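# Move the lidded 96-well plate from nest N1 to N2

## Task

Carry the 96-well culture plate from nest N1 to nest N2 and leave it lying flat within N2's locating features. Its well A1 must be at N2's corner labelled A1, and its lid must be completely seated on it. Finish by releasing the plate and withdrawing the gripper(s) away from it.

## Robot and tools

Robot: two six-joint arms, left_arm and right_arm, each ending in a parallel two-finger gripper. The left_arm root sits at (+0.037, +0.332, 0) m and the right_arm root at (+0.046, -0.324, 0) m. Joint ranges (rad), base to gripper: waist -2.880..2.880, shoulder 0.000..3.142, elbow 0.000..3.019, wrist pitch -1.693..1.571, wrist yaw -1.571..1.571, wrist roll -2.094..2.094. Elbows cannot reach fully straight.

Frame: every pose uses one scene frame. Its origin is on the table surface midway between the arms, +x points out over the table, +z points up, and left_arm is on the +y side. Seen from behind the arms looking along +x, N1 is the left nest (+y side) and N2 the right one (-y side). The plate begins in N1 with A1 at N1's A1 corner. Arm names are labels only; they do not match left or right in an image.

Gripper geometry: the fingers extend along the gripper's own +z axis and close along its y axis. end_effector_position is the point between the finger pads, roughly 1 cm short of the fingertips.

Command row (used by both motion tools): a single flat list of 16 numbers covering both arms, even if only one moves. First left_arm: x, y, z, qw, qx, qy, qz, opening; then right_arm in the same order. x, y, z are an absolute target for end_effector_position in metres, scene frame. qw..qz are an absolute target orientation, w first, scene frame. opening runs from -1 (closed) to +1 (fully open, 0.094 m); it is a target, not an offset. A row is refused (nothing sent) if any target lies over 0.6 m from that arm's last reported position along any gripper axis. Each control step, the controller limits the commanded pose to within 70 mm and 16 degrees of the measured one, then drives the joints by damped inverse kinematics, favouring position over orientation.

execute_actions: argument actions is a list holding zero or one item. Empty list: just report the current state. An action item {"rows": [...], "steps": n}: 1 to 15 rows, n at most 15 (default 15), each step 1/30 s; rows apply one per step and the last one repeats. A wait item {"steps": n} with n up to 300 sends nothing and returns once n steps have elapsed since the previous result, your thinking time included. Optional pictures (boolean) controls whether camera images come back. After an action ends, each arm continues only to its last clipped pose, so far targets may need further calls.

move: target is one 16-number row as above; optional speed is the top path speed in m/s, 0.002 to 0.5 (default 0.25), with turning capped at twice that in rad/s. Grippers follow straight lines to the targets, all finishing together, over 0.5 to 10 s; anything longer is cut at 10 s. Rotation takes the shorter direction. Openings are sent when the move begins. Paths ignore obstacles and the other arm. The result adds a move: line with the ending (done, off_target, moving, held, fault) and any limits (paced = the pose was clipped; held = a check blocked some steps, after which the arm may surge), plus each gripper's remaining distance to its target.

wait: seconds from 0 to 10; sends nothing new.

zoom_image: camera (cam_head_left, cam_head_right, cam_high, cam_low at 672x504; cam_left_wrist, cam_right_wrist at 504x504) and region [x0, y0, x1, y1] in that image's pixels, origin top-left, no larger than 504x504.

read_manual: section, only "licences"; returns URDF licence text, no motion.

finished_scene: scene, the integer of the current scene.

Reading results: the state line gives each gripper's position and quat_wxyz; printed positions can be off, more so at long reach. grip_measured is the measured finger opening on the command scale; the final number in Joint positions is the opening in metres. Joint torques are total drive outputs and are noisy. HELD flags steps where your row was partly or fully withheld; a pose unreachable line names the arm whose command the clearance check altered. A Hand target line shows where the controller is steering each gripper. FAULT lines mean an arm stopped. MOTOR HOT appears from 85 °C; at 100 °C that arm drops whatever it holds and sags.

Practical advice: motions tend to finish a centimetre or more below the target, and commands of a few mm may produce no motion. To keep orientation, resend your own chosen quaternion each time rather than the reported one. For an idle arm, repeat its full last pose and desired opening in every call. To grip, command an opening about 0.03 under grip_measured (less for a gentler hold); fingers exert roughly 50 to 62 N. Approach slowly near contact, since speed and overshoot past the contact point raise impact force. Lower the plate until it is nearly resting before opening; a drop of a few mm is tolerated, a longer one fails. Keep the lid on and the plate level, never let anything leave the table, and keep the arms from colliding or pressing on each other. Loose objects may occasionally be nudged by outside pushes. Holding loads for long heats the motors.

Each tool is called after ">>>" by a JSON object that holds its "api" and its "payload", one argument or row to a line.

## Session

>>> {"api": "execute_actions", "payload": {
  "actions": []
}}

Scene clock: 0.00 s of 13200.00 s.
left_arm: end_effector_position=(+0.0662, +0.1129, +0.2468) grip_measured=+1.000 end_effector_quat_wxyz=(+0.175, +0.944, +0.267, +0.083) | right_arm: end_effector_position=(+0.2110, -0.5126, +0.1528) grip_measured=+1.000 end_effector_quat_wxyz=(+0.145, +0.175, +0.974, -0.015)
Joint positions: left_arm=[-1.555  0.687  0.828 -1.433 -0.276  0.976  0.094] | right_arm=[-1.076  0.833  0.657 -1.166 -0.185 -0.599  0.094]
Joint velocities: left_arm=[-0.005 -0.005 -0.007  0.007 -0.051  0.022  0.   ] | right_arm=[ 0.005  0.015  0.002 -0.007 -0.037 -0.051  0.   ]
Joint torques (N m, as the arm reports them, + toward a larger angle): no reading
Hand target (left_arm): +0.066, +0.107, +0.261; +0.191, +0.941, +0.269, +0.077
Hand target (right_arm): +0.216, -0.520, +0.165; +0.156, +0.173, +0.972, -0.026

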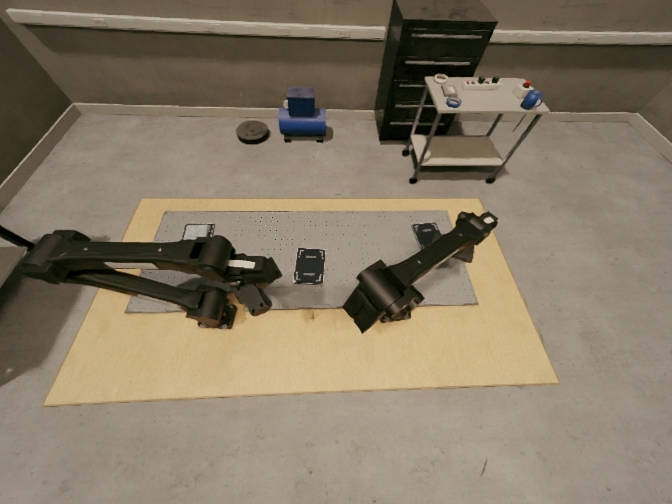

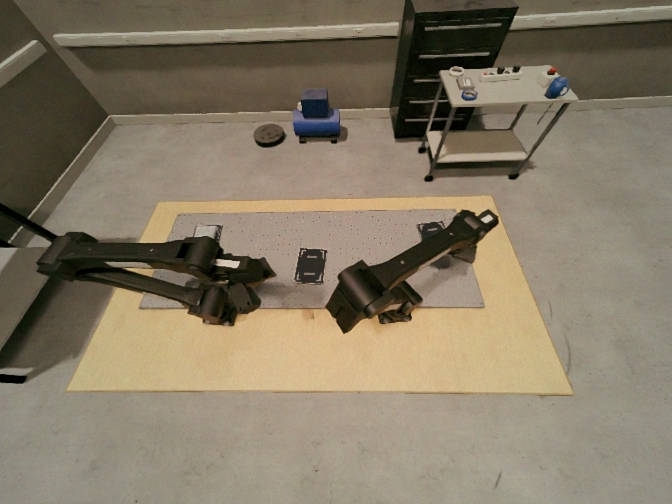

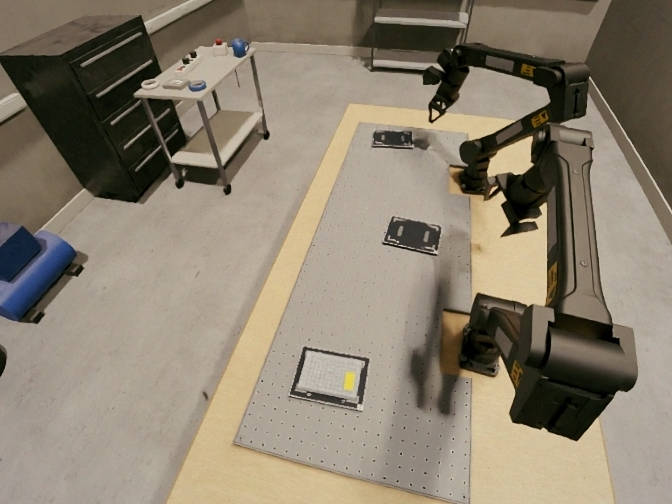

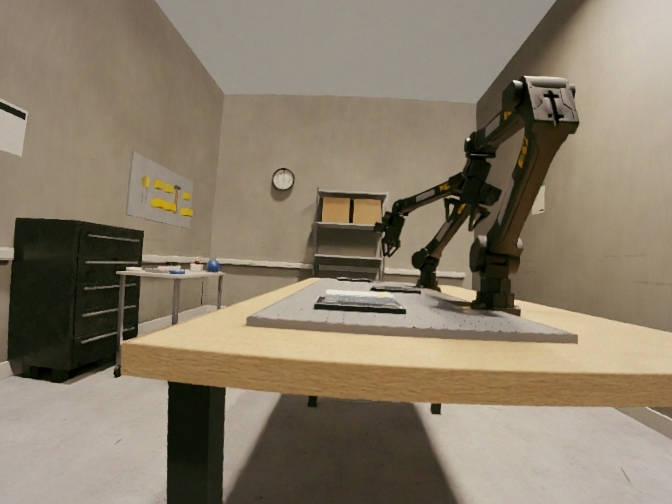

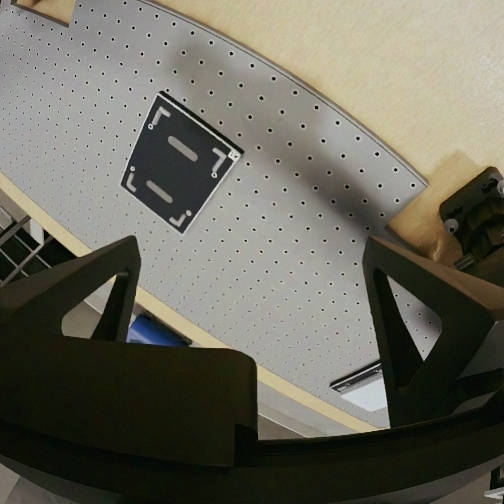

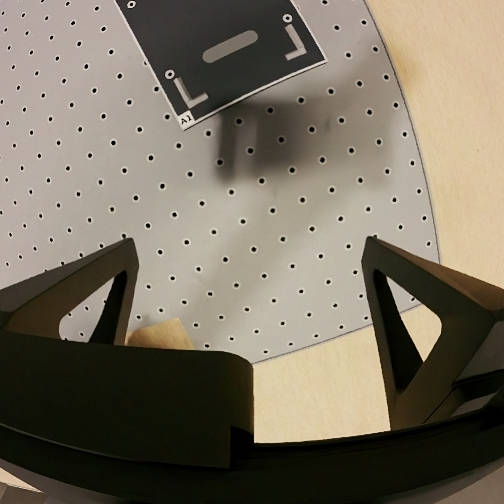

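>>> {"api": "move", "payload": {
  "target": [0.36,0.464,0.17,0,0,1,0,1,0.33,-0.53,0.17,0,0,1,0,1],
  "speed": 0.35
}}

>>> {"api": "zoom_image", "payload": {
  "camera": "cam_high",
  "region": [260,110,480,430]
}}

Scene clock: 6.23 s of 13200.00 s.
left_arm: end_effector_position=(+0.3363, +0.4604, +0.1548) grip_measured=+1.000 end_effector_quat_wxyz=(-0.015, +0.010, +1.000, +0.010) | right_arm: end_effector_position=(+0.3151, -0.5229, +0.1520) grip_measured=+1.000 end_effector_quat_wxyz=(-0.015, +0.011, +1.000, +0.011)
Joint positions: left_arm=[ 0.489  1.244  0.95  -1.298 -0.03   0.411  0.094] | right_arm=[-0.735  1.283  0.976 -1.301 -0.002 -0.613  0.094]
Joint velocities: left_arm=[-0.015 -0.015 -0.012 -0.022 -0.051 -0.007  0.   ] | right_arm=[-0.005 -0.005  0.022 -0.017 -0.007 -0.066  0.   ]
Joint torques (N m, as the arm reports them, + toward a larger angle): left_arm=[-0.71 -5.05 14.14  0.61 -0.05 -0.15] | right_arm=[ 0.3  -6.66 14.19 -0.5   0.19 -0.01]
Hand target (left_arm): +0.354, +0.471, +0.171; +0.009, +0.000, +1.000, +0.022
Hand target (right_arm): +0.328, -0.531, +0.169; -0.003, +0.002, +1.000, +0.001
Off the commanded pose (left_arm): 0.028 m, 2 deg.
Off the commanded pose (right_arm): 0.024 m, 2 deg.
move: off_target (left_arm, right_arm)
camera_calibration (this result's frames):
cam_left_wrist: T_world_to_cam=[[-0.016664, -0.99916, -0.0374324, 0.470661], [-0.792194, -0.00964795, 0.610193, 0.177892], [-0.610042, 0.0398219, -0.791368, 0.436031], [0, 0, 0, 1]] pos_world=[0.414766, 0.454618, 0.25413]
cam_right_wrist: T_world_to_cam=[[-0.0292193, -0.999478, -0.0137742, -0.509405], [-0.789687, 0.0146335, 0.613336, 0.165432], [-0.612814, 0.0287985, -0.789702, 0.447839], [0, 0, 0, 1]] pos_world=[0.390197, -0.524457, 0.245178]

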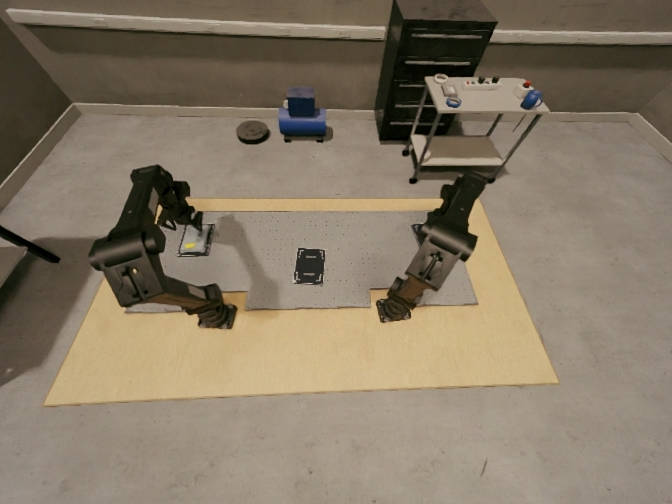

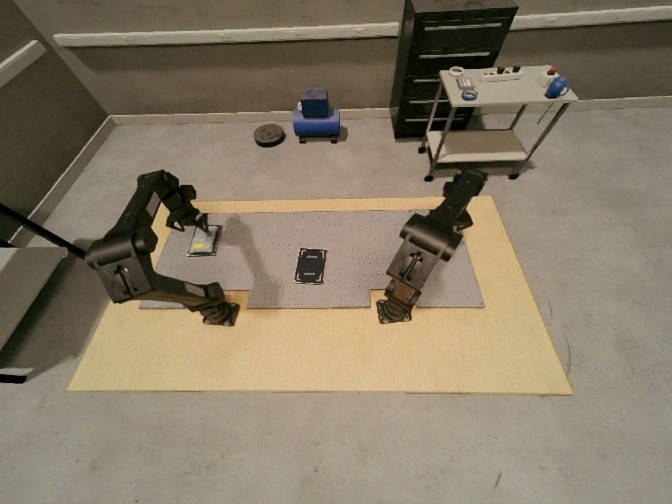

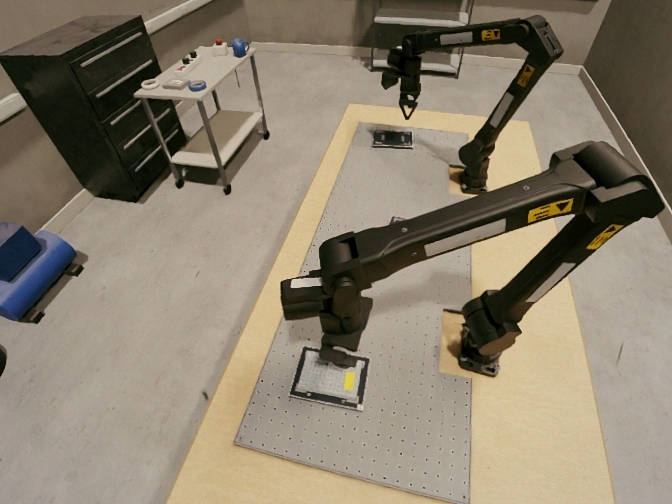

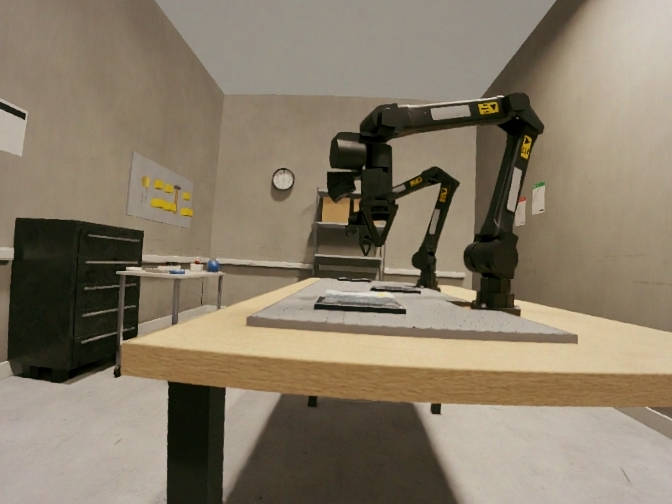

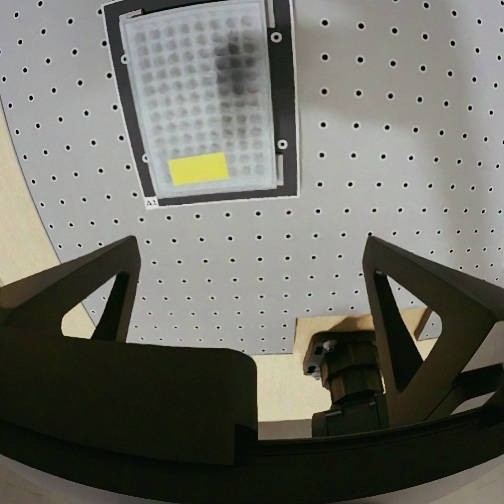

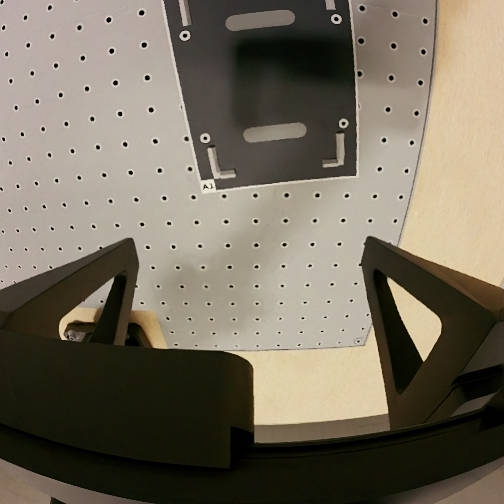

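Region (260, 110, 480, 430) of cam_high's 672x504 image, scaled by 1.575, with more detail than that image has; it fills the left 346 columns of this view, and the rest is white.

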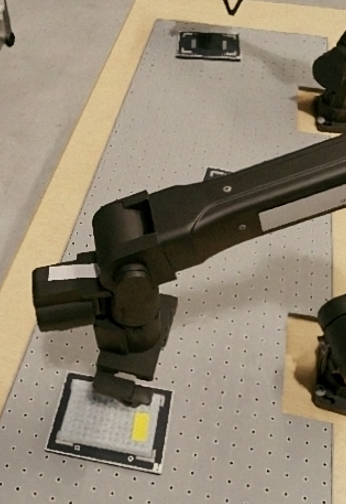

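>>> {"api": "move", "payload": {
  "target": [0.385,0.497,0.09,0,-0.05,0.9987,0,1,0.33,-0.53,0.17,0,0,1,0,1],
  "speed": 0.1
}}

>>> {"api": "zoom_image", "payload": {
  "camera": "cam_low",
  "region": [290,230,430,335]
}}

Scene clock: 9.13 s of 13200.00 s.
left_arm: end_effector_position=(+0.3724, +0.4882, +0.0842) grip_measured=+1.000 end_effector_quat_wxyz=(-0.018, -0.039, +0.999, -0.005) | right_arm: end_effector_position=(+0.3154, -0.5224, +0.1520) grip_measured=+1.000 end_effector_quat_wxyz=(-0.015, +0.009, +1.000, +0.011)
Joint positions: left_arm=[ 0.533  1.452  0.947 -1.103 -0.004  0.356  0.094] | right_arm=[-0.733  1.283  0.976 -1.301 -0.002 -0.615  0.094]
Joint velocities: left_arm=[ 0.005 -0.005  0.017  0.007 -0.022  0.037  0.   ] | right_arm=[-0.005  0.015 -0.007  0.007  0.037  0.022  0.   ]
Joint torques (N m, as the arm reports them, + toward a larger angle): left_arm=[-0.65 -7.49 11.64  0.72  0.23 -0.13] | right_arm=[ 0.41 -6.56 13.99 -0.37  0.07 -0.01]
Hand target (left_arm): +0.385, +0.498, +0.091; -0.000, -0.050, +0.999, +0.000
Hand target (right_arm): +0.329, -0.530, +0.170; +0.000, -0.000, +1.000, -0.000
Off the commanded pose (left_arm): 0.016 m, 2 deg.
Off the commanded pose (right_arm): 0.024 m, 2 deg.
move: off_target (left_arm, right_arm)
camera_calibration (this result's frames):
cam_left_wrist: T_world_to_cam=[[0.0829857, -0.996507, -0.00931986, 0.455627], [-0.785147, -0.0711381, 0.61521, 0.276787], [-0.613724, -0.0437362, -0.788308, 0.442991], [0, 0, 0, 1]] pos_world=[0.451382, 0.493101, 0.183177]
cam_right_wrist: T_world_to_cam=[[-0.0261695, -0.999562, -0.0138192, -0.509984], [-0.789749, 0.0121972, 0.613309, 0.164415], [-0.612871, 0.0269637, -0.789722, 0.447075], [0, 0, 0, 1]] pos_world=[0.390501, -0.523821, 0.24518]

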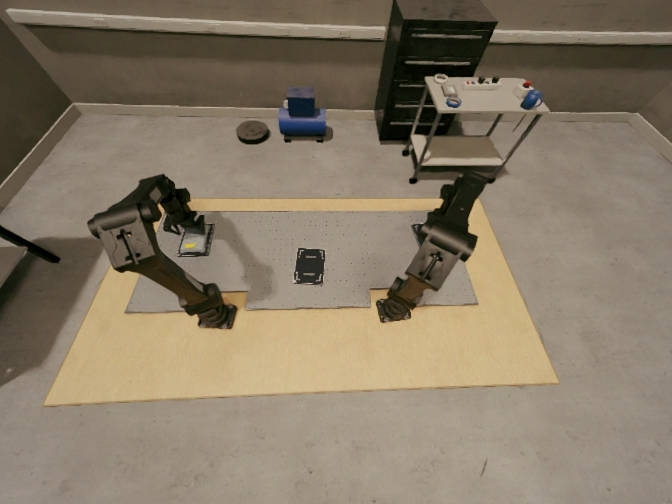

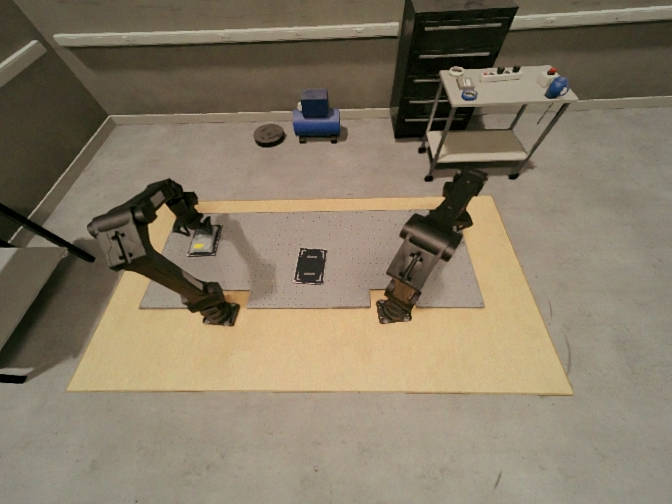

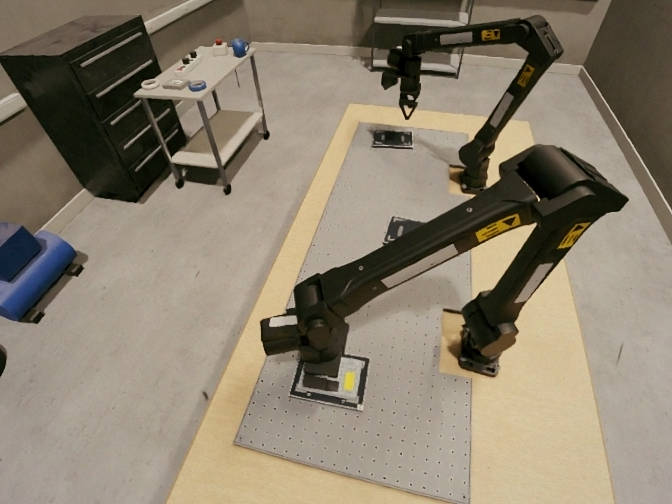

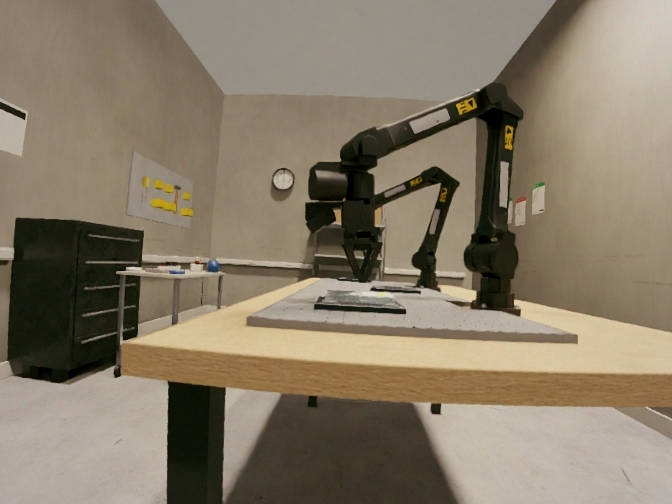

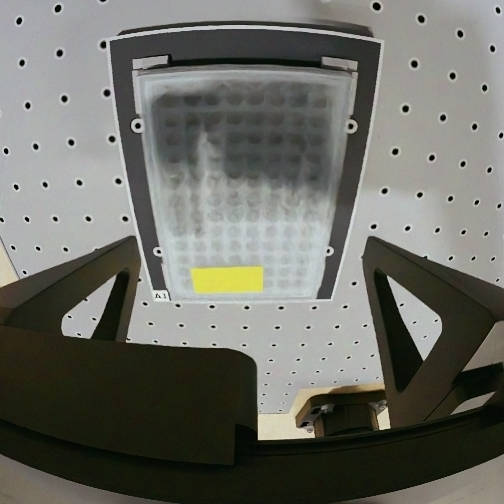

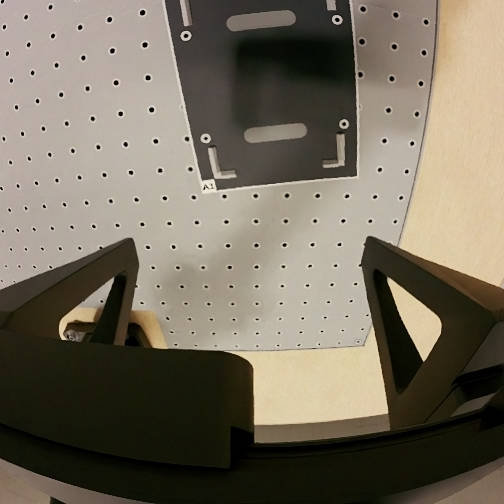

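Region (290, 230, 430, 335) of cam_low's 672x504 image, scaled by 3.600, with more detail than that image has; it fills the top 378 rows of this view, and the rest is white.

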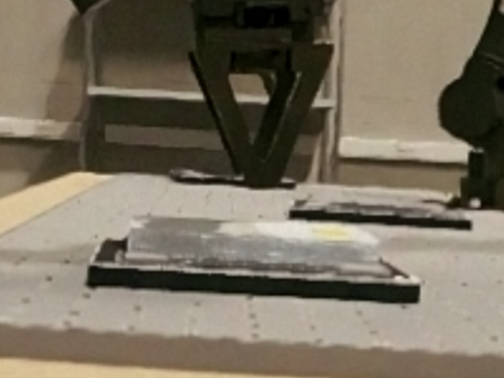

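>>> {"api": "move", "payload": {
  "target": [0.387,0.501,0.069,0,-0.05,0.9987,0,1,0.33,-0.53,0.17,0,0,1,0,1],
  "speed": 0.04
}}

>>> {"api": "zoom_image", "payload": {
  "camera": "cam_low",
  "region": [290,230,430,335]
}}

Scene clock: 11.30 s of 13200.00 s.
left_arm: end_effector_position=(+0.3839, +0.4953, +0.0729) grip_measured=+1.000 end_effector_quat_wxyz=(-0.004, -0.042, +0.999, -0.000) | right_arm: end_effector_position=(+0.3154, -0.5224, +0.1520) grip_measured=+1.000 end_effector_quat_wxyz=(-0.015, +0.009, +1.000, +0.011)
Joint positions: left_arm=[ 0.537  1.483  0.947 -1.042 -0.003  0.355  0.094] | right_arm=[-0.733  1.283  0.976 -1.301 -0.002 -0.615  0.094]
Joint velocities: left_arm=[-0.015 -0.005 -0.002 -0.012 -0.022 -0.081  0.   ] | right_arm=[ 0.005 -0.015 -0.002  0.007  0.051 -0.037  0.   ]
Joint torques (N m, as the arm reports them, + toward a larger angle): left_arm=[-0.52 -8.09  9.18  0.74  0.22 -0.07] | right_arm=[ 0.59 -6.49 14.07 -0.35  0.09 -0.01]
Hand target (left_arm): +0.387, +0.501, +0.069; -0.000, -0.050, +0.999, -0.000
Hand target (right_arm): +0.329, -0.530, +0.170; +0.000, -0.000, +1.000, -0.000
Off the commanded pose (left_arm): 0.008 m, 1 deg.
Off the commanded pose (right_arm): 0.024 m, 2 deg.
move: off_target (right_arm)
camera_calibration (this result's frames):
cam_left_wrist: T_world_to_cam=[[0.0890995, -0.995848, -0.0186431, 0.459608], [-0.801475, -0.0827966, 0.592269, 0.306971], [-0.591354, -0.0378289, -0.805525, 0.43119], [0, 0, 0, 1]] pos_world=[0.460064, 0.499427, 0.174093]
cam_right_wrist: T_world_to_cam=[[-0.0261695, -0.999562, -0.0138192, -0.509984], [-0.789749, 0.0121972, 0.613309, 0.164415], [-0.612871, 0.0269637, -0.789722, 0.447075], [0, 0, 0, 1]] pos_world=[0.390501, -0.523821, 0.24518]

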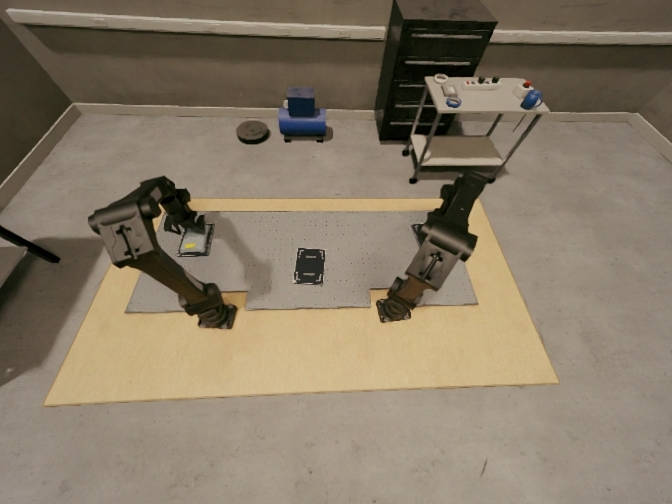

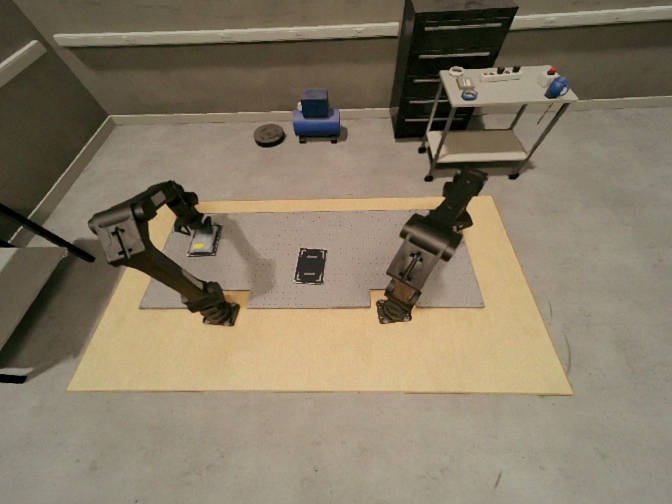

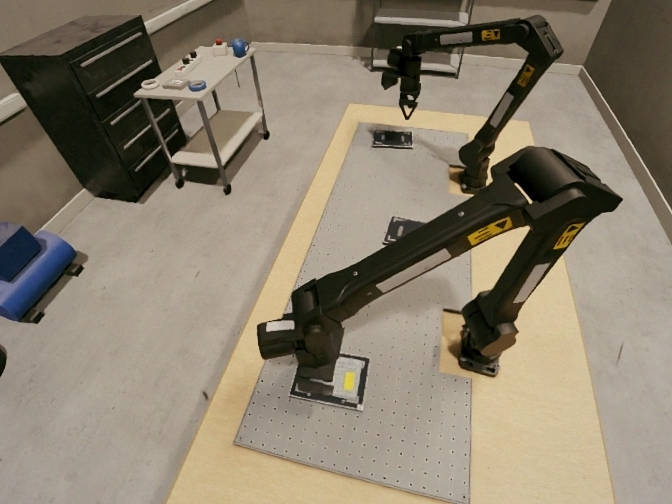

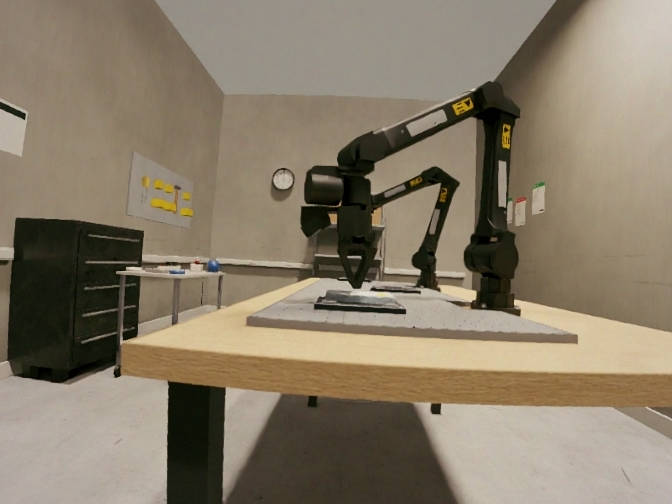

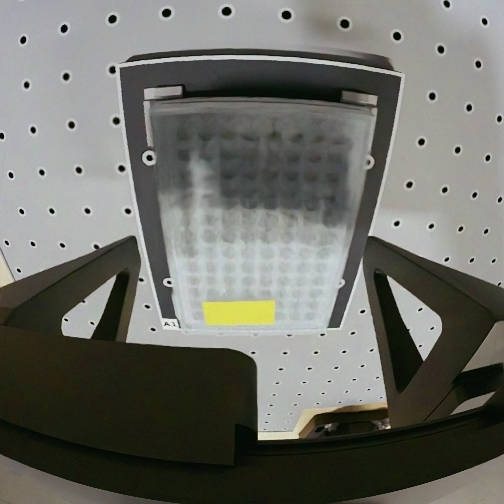

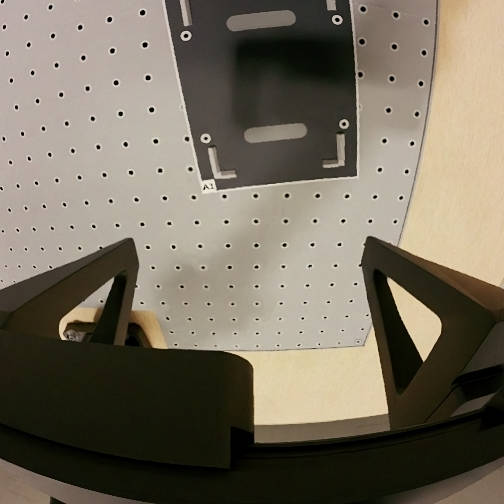

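Region (290, 230, 430, 335) of cam_low's 672x504 image, scaled by 3.600, with more detail than that image has; it fills the top 378 rows of this view, and the rest is white.

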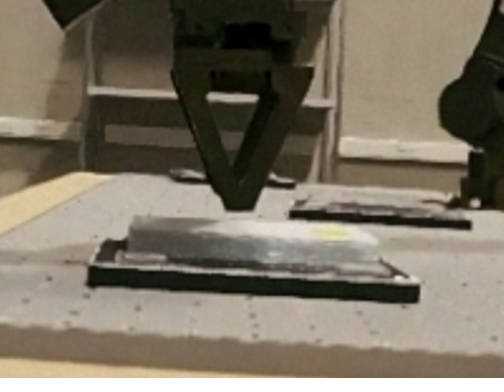

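>>> {"api": "move", "payload": {
  "target": [0.374,0.494,0.058,0,-0.04,0.9992,0,1,0.33,-0.53,0.17,0,0,1,0,1],
  "speed": 0.03
}}

Scene clock: 13.13 s of 13200.00 s.
left_arm: end_effector_position=(+0.3702, +0.4889, +0.0555) grip_measured=+1.000 end_effector_quat_wxyz=(-0.011, -0.040, +0.999, -0.003) | right_arm: end_effector_position=(+0.3154, -0.5224, +0.1520) grip_measured=+1.000 end_effector_quat_wxyz=(-0.015, +0.009, +1.000, +0.011)
Joint positions: left_arm=[ 0.537  1.483  0.893 -1.005 -0.003  0.36   0.094] | right_arm=[-0.733  1.283  0.976 -1.301 -0.002 -0.615  0.094]
Joint velocities: left_arm=[-0.005  0.005  0.002 -0.007  0.007 -0.051  0.   ] | right_arm=[-0.015  0.005  0.022  0.002 -0.007  0.007  0.   ]
Joint torques (N m, as the arm reports them, + toward a larger angle): left_arm=[-0.73 -8.49  8.65  0.71  0.2   0.07] | right_arm=[ 0.55 -6.67 14.03 -0.26  0.08 -0.01]
Hand target (left_arm): +0.374, +0.494, +0.058; -0.000, -0.040, +0.999, +0.000
Hand target (right_arm): +0.329, -0.530, +0.170; +0.000, -0.000, +1.000, -0.000
Off the commanded pose (left_arm): 0.007 m, 1 deg.
Off the commanded pose (right_arm): 0.024 m, 2 deg.
move: off_target (right_arm)
camera_calibration (this result's frames):
cam_left_wrist: T_world_to_cam=[[0.0846862, -0.996324, -0.012911, 0.455656], [-0.792934, -0.0752337, 0.604645, 0.298289], [-0.603394, -0.0409675, -0.79639, 0.414325], [0, 0, 0, 1]] pos_world=[0.447937, 0.493396, 0.155488]
cam_right_wrist: T_world_to_cam=[[-0.0261695, -0.999562, -0.0138192, -0.509984], [-0.789749, 0.0121972, 0.613309, 0.164415], [-0.612871, 0.0269637, -0.789722, 0.447075], [0, 0, 0, 1]] pos_world=[0.390501, -0.523821, 0.24518]

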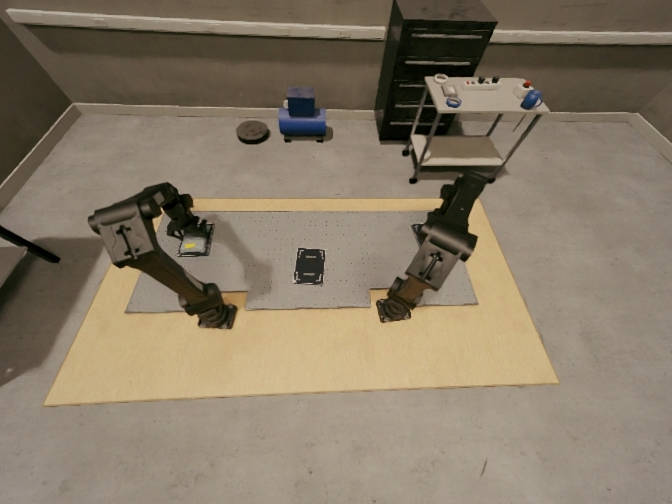

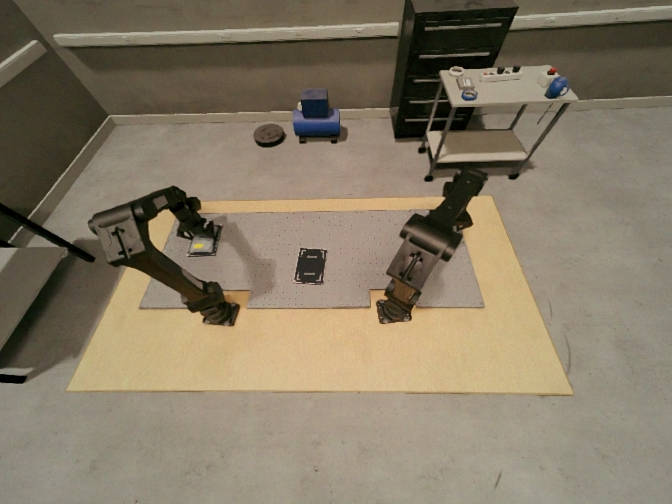

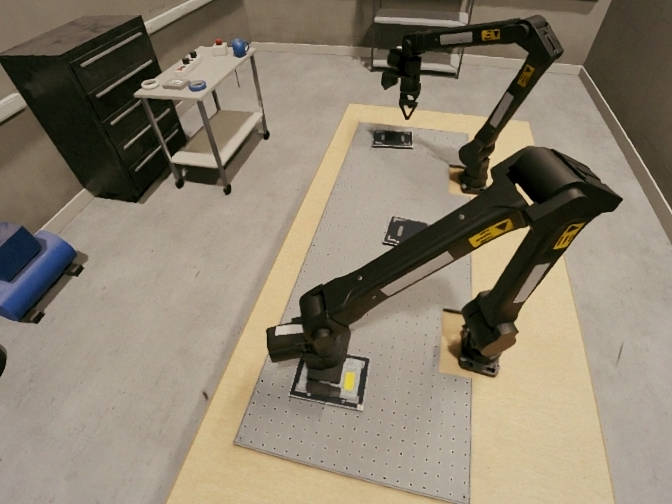

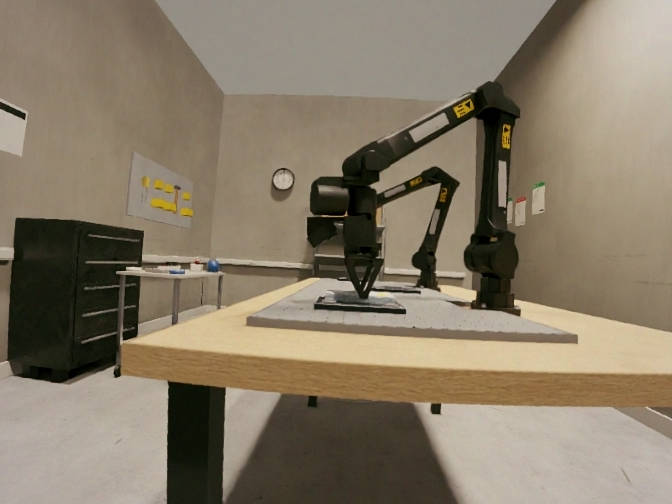

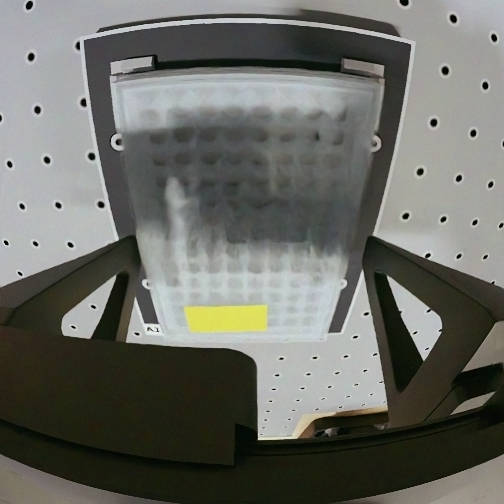

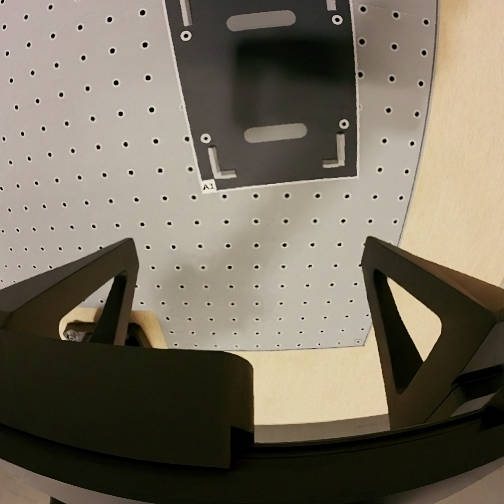

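>>> {"api": "move", "payload": {
  "target": [0.379,0.497,0.040,0,-0.04,0.9992,0,1,0.33,-0.53,0.17,0,0,1,0,1],
  "speed": 0.02
}}

>>> {"api": "zoom_image", "payload": {
  "camera": "cam_low",
  "region": [300,260,420,330]
}}

Scene clock: 15.43 s of 13200.00 s.
left_arm: end_effector_position=(+0.3778, +0.4924, +0.0456) grip_measured=+1.000 end_effector_quat_wxyz=(-0.001, -0.039, +0.999, +0.001) | right_arm: end_effector_position=(+0.3154, -0.5224, +0.1520) grip_measured=+1.000 end_effector_quat_wxyz=(-0.015, +0.009, +1.000, +0.011)
Joint positions: left_arm=[ 0.537  1.506  0.888 -0.954 -0.003  0.363  0.094] | right_arm=[-0.733  1.283  0.976 -1.301 -0.002 -0.615  0.094]
Joint velocities: left_arm=[-0.005 -0.015 -0.022 -0.022 -0.022  0.022  0.   ] | right_arm=[ 0.005 -0.005 -0.017  0.017 -0.066 -0.007  0.   ]
Joint torques (N m, as the arm reports them, + toward a larger angle): left_arm=[-0.24 -6.74  8.34  0.78  0.2   0.06] | right_arm=[ 0.44 -6.36 14.01 -0.3   0.08 -0.01]
Hand target (left_arm): +0.379, +0.497, +0.040; +0.000, -0.040, +0.999, +0.000
Hand target (right_arm): +0.329, -0.530, +0.170; +0.000, -0.000, +1.000, -0.000
Off the commanded pose (left_arm): 0.007 m, 0 deg.
Off the commanded pose (right_arm): 0.024 m, 2 deg.
move: off_target (right_arm)
camera_calibration (this result's frames):
cam_left_wrist: T_world_to_cam=[[0.081981, -0.996421, -0.0205904, 0.459858], [-0.805111, -0.0783899, 0.587921, 0.317446], [-0.587431, -0.0316208, -0.808656, 0.401107], [0, 0, 0, 1]] pos_world=[0.453503, 0.49578, 0.147193]
cam_right_wrist: T_world_to_cam=[[-0.0261695, -0.999562, -0.0138192, -0.509984], [-0.789749, 0.0121972, 0.613309, 0.164415], [-0.612871, 0.0269637, -0.789722, 0.447075], [0, 0, 0, 1]] pos_world=[0.390501, -0.523821, 0.24518]

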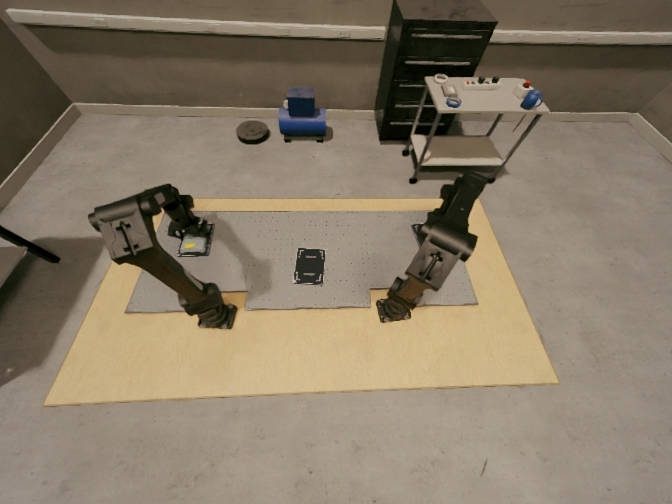

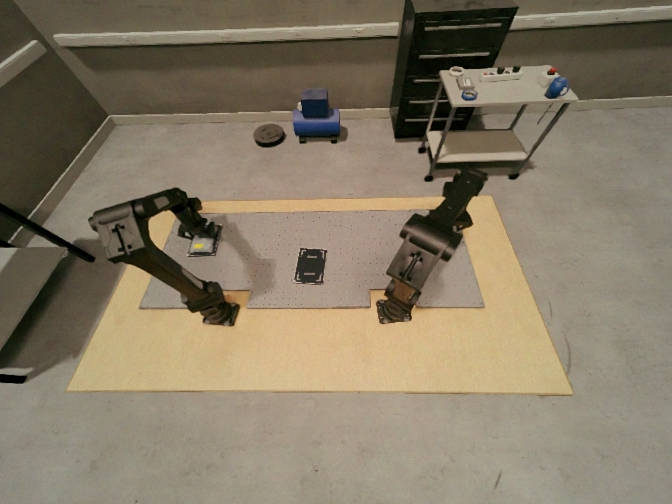

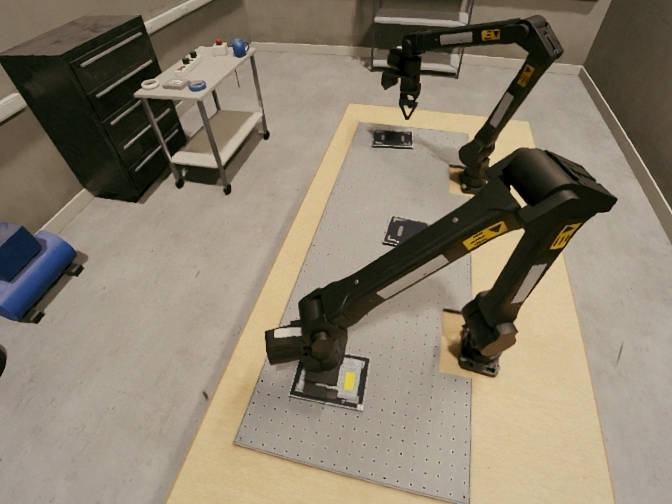

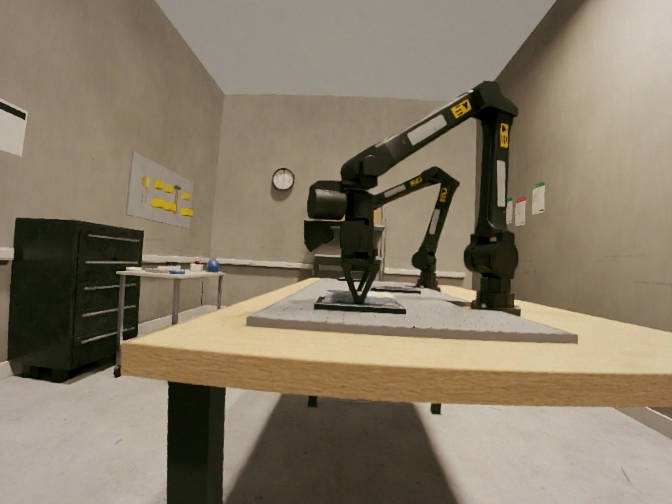

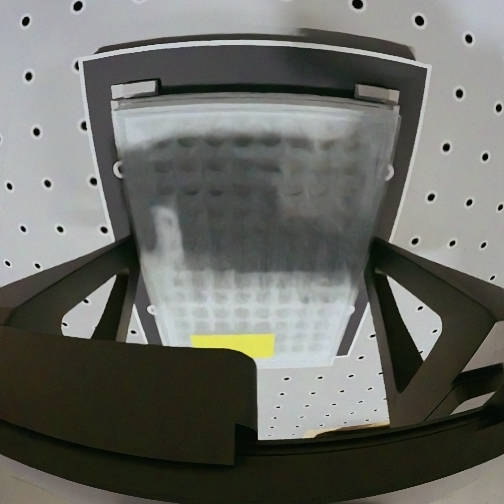

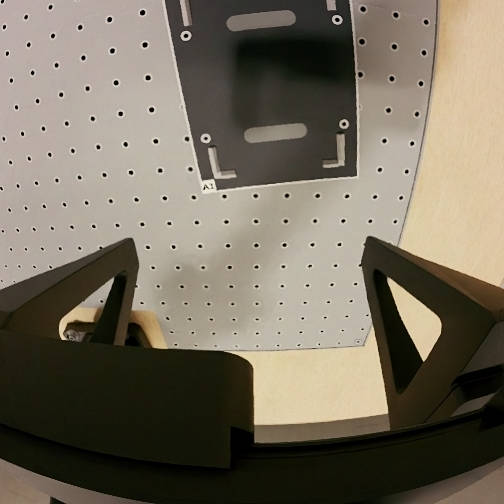

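Region (300, 260, 420, 330) of cam_low's 672x504 image, scaled by 4.200, with more detail than that image has; it fills the top 294 rows of this view, and the rest is white.

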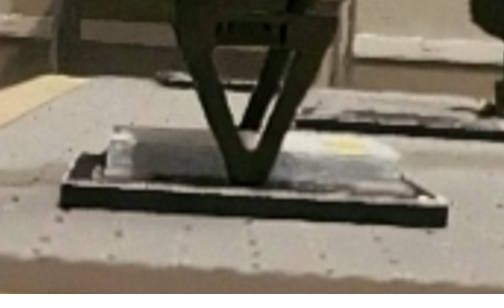

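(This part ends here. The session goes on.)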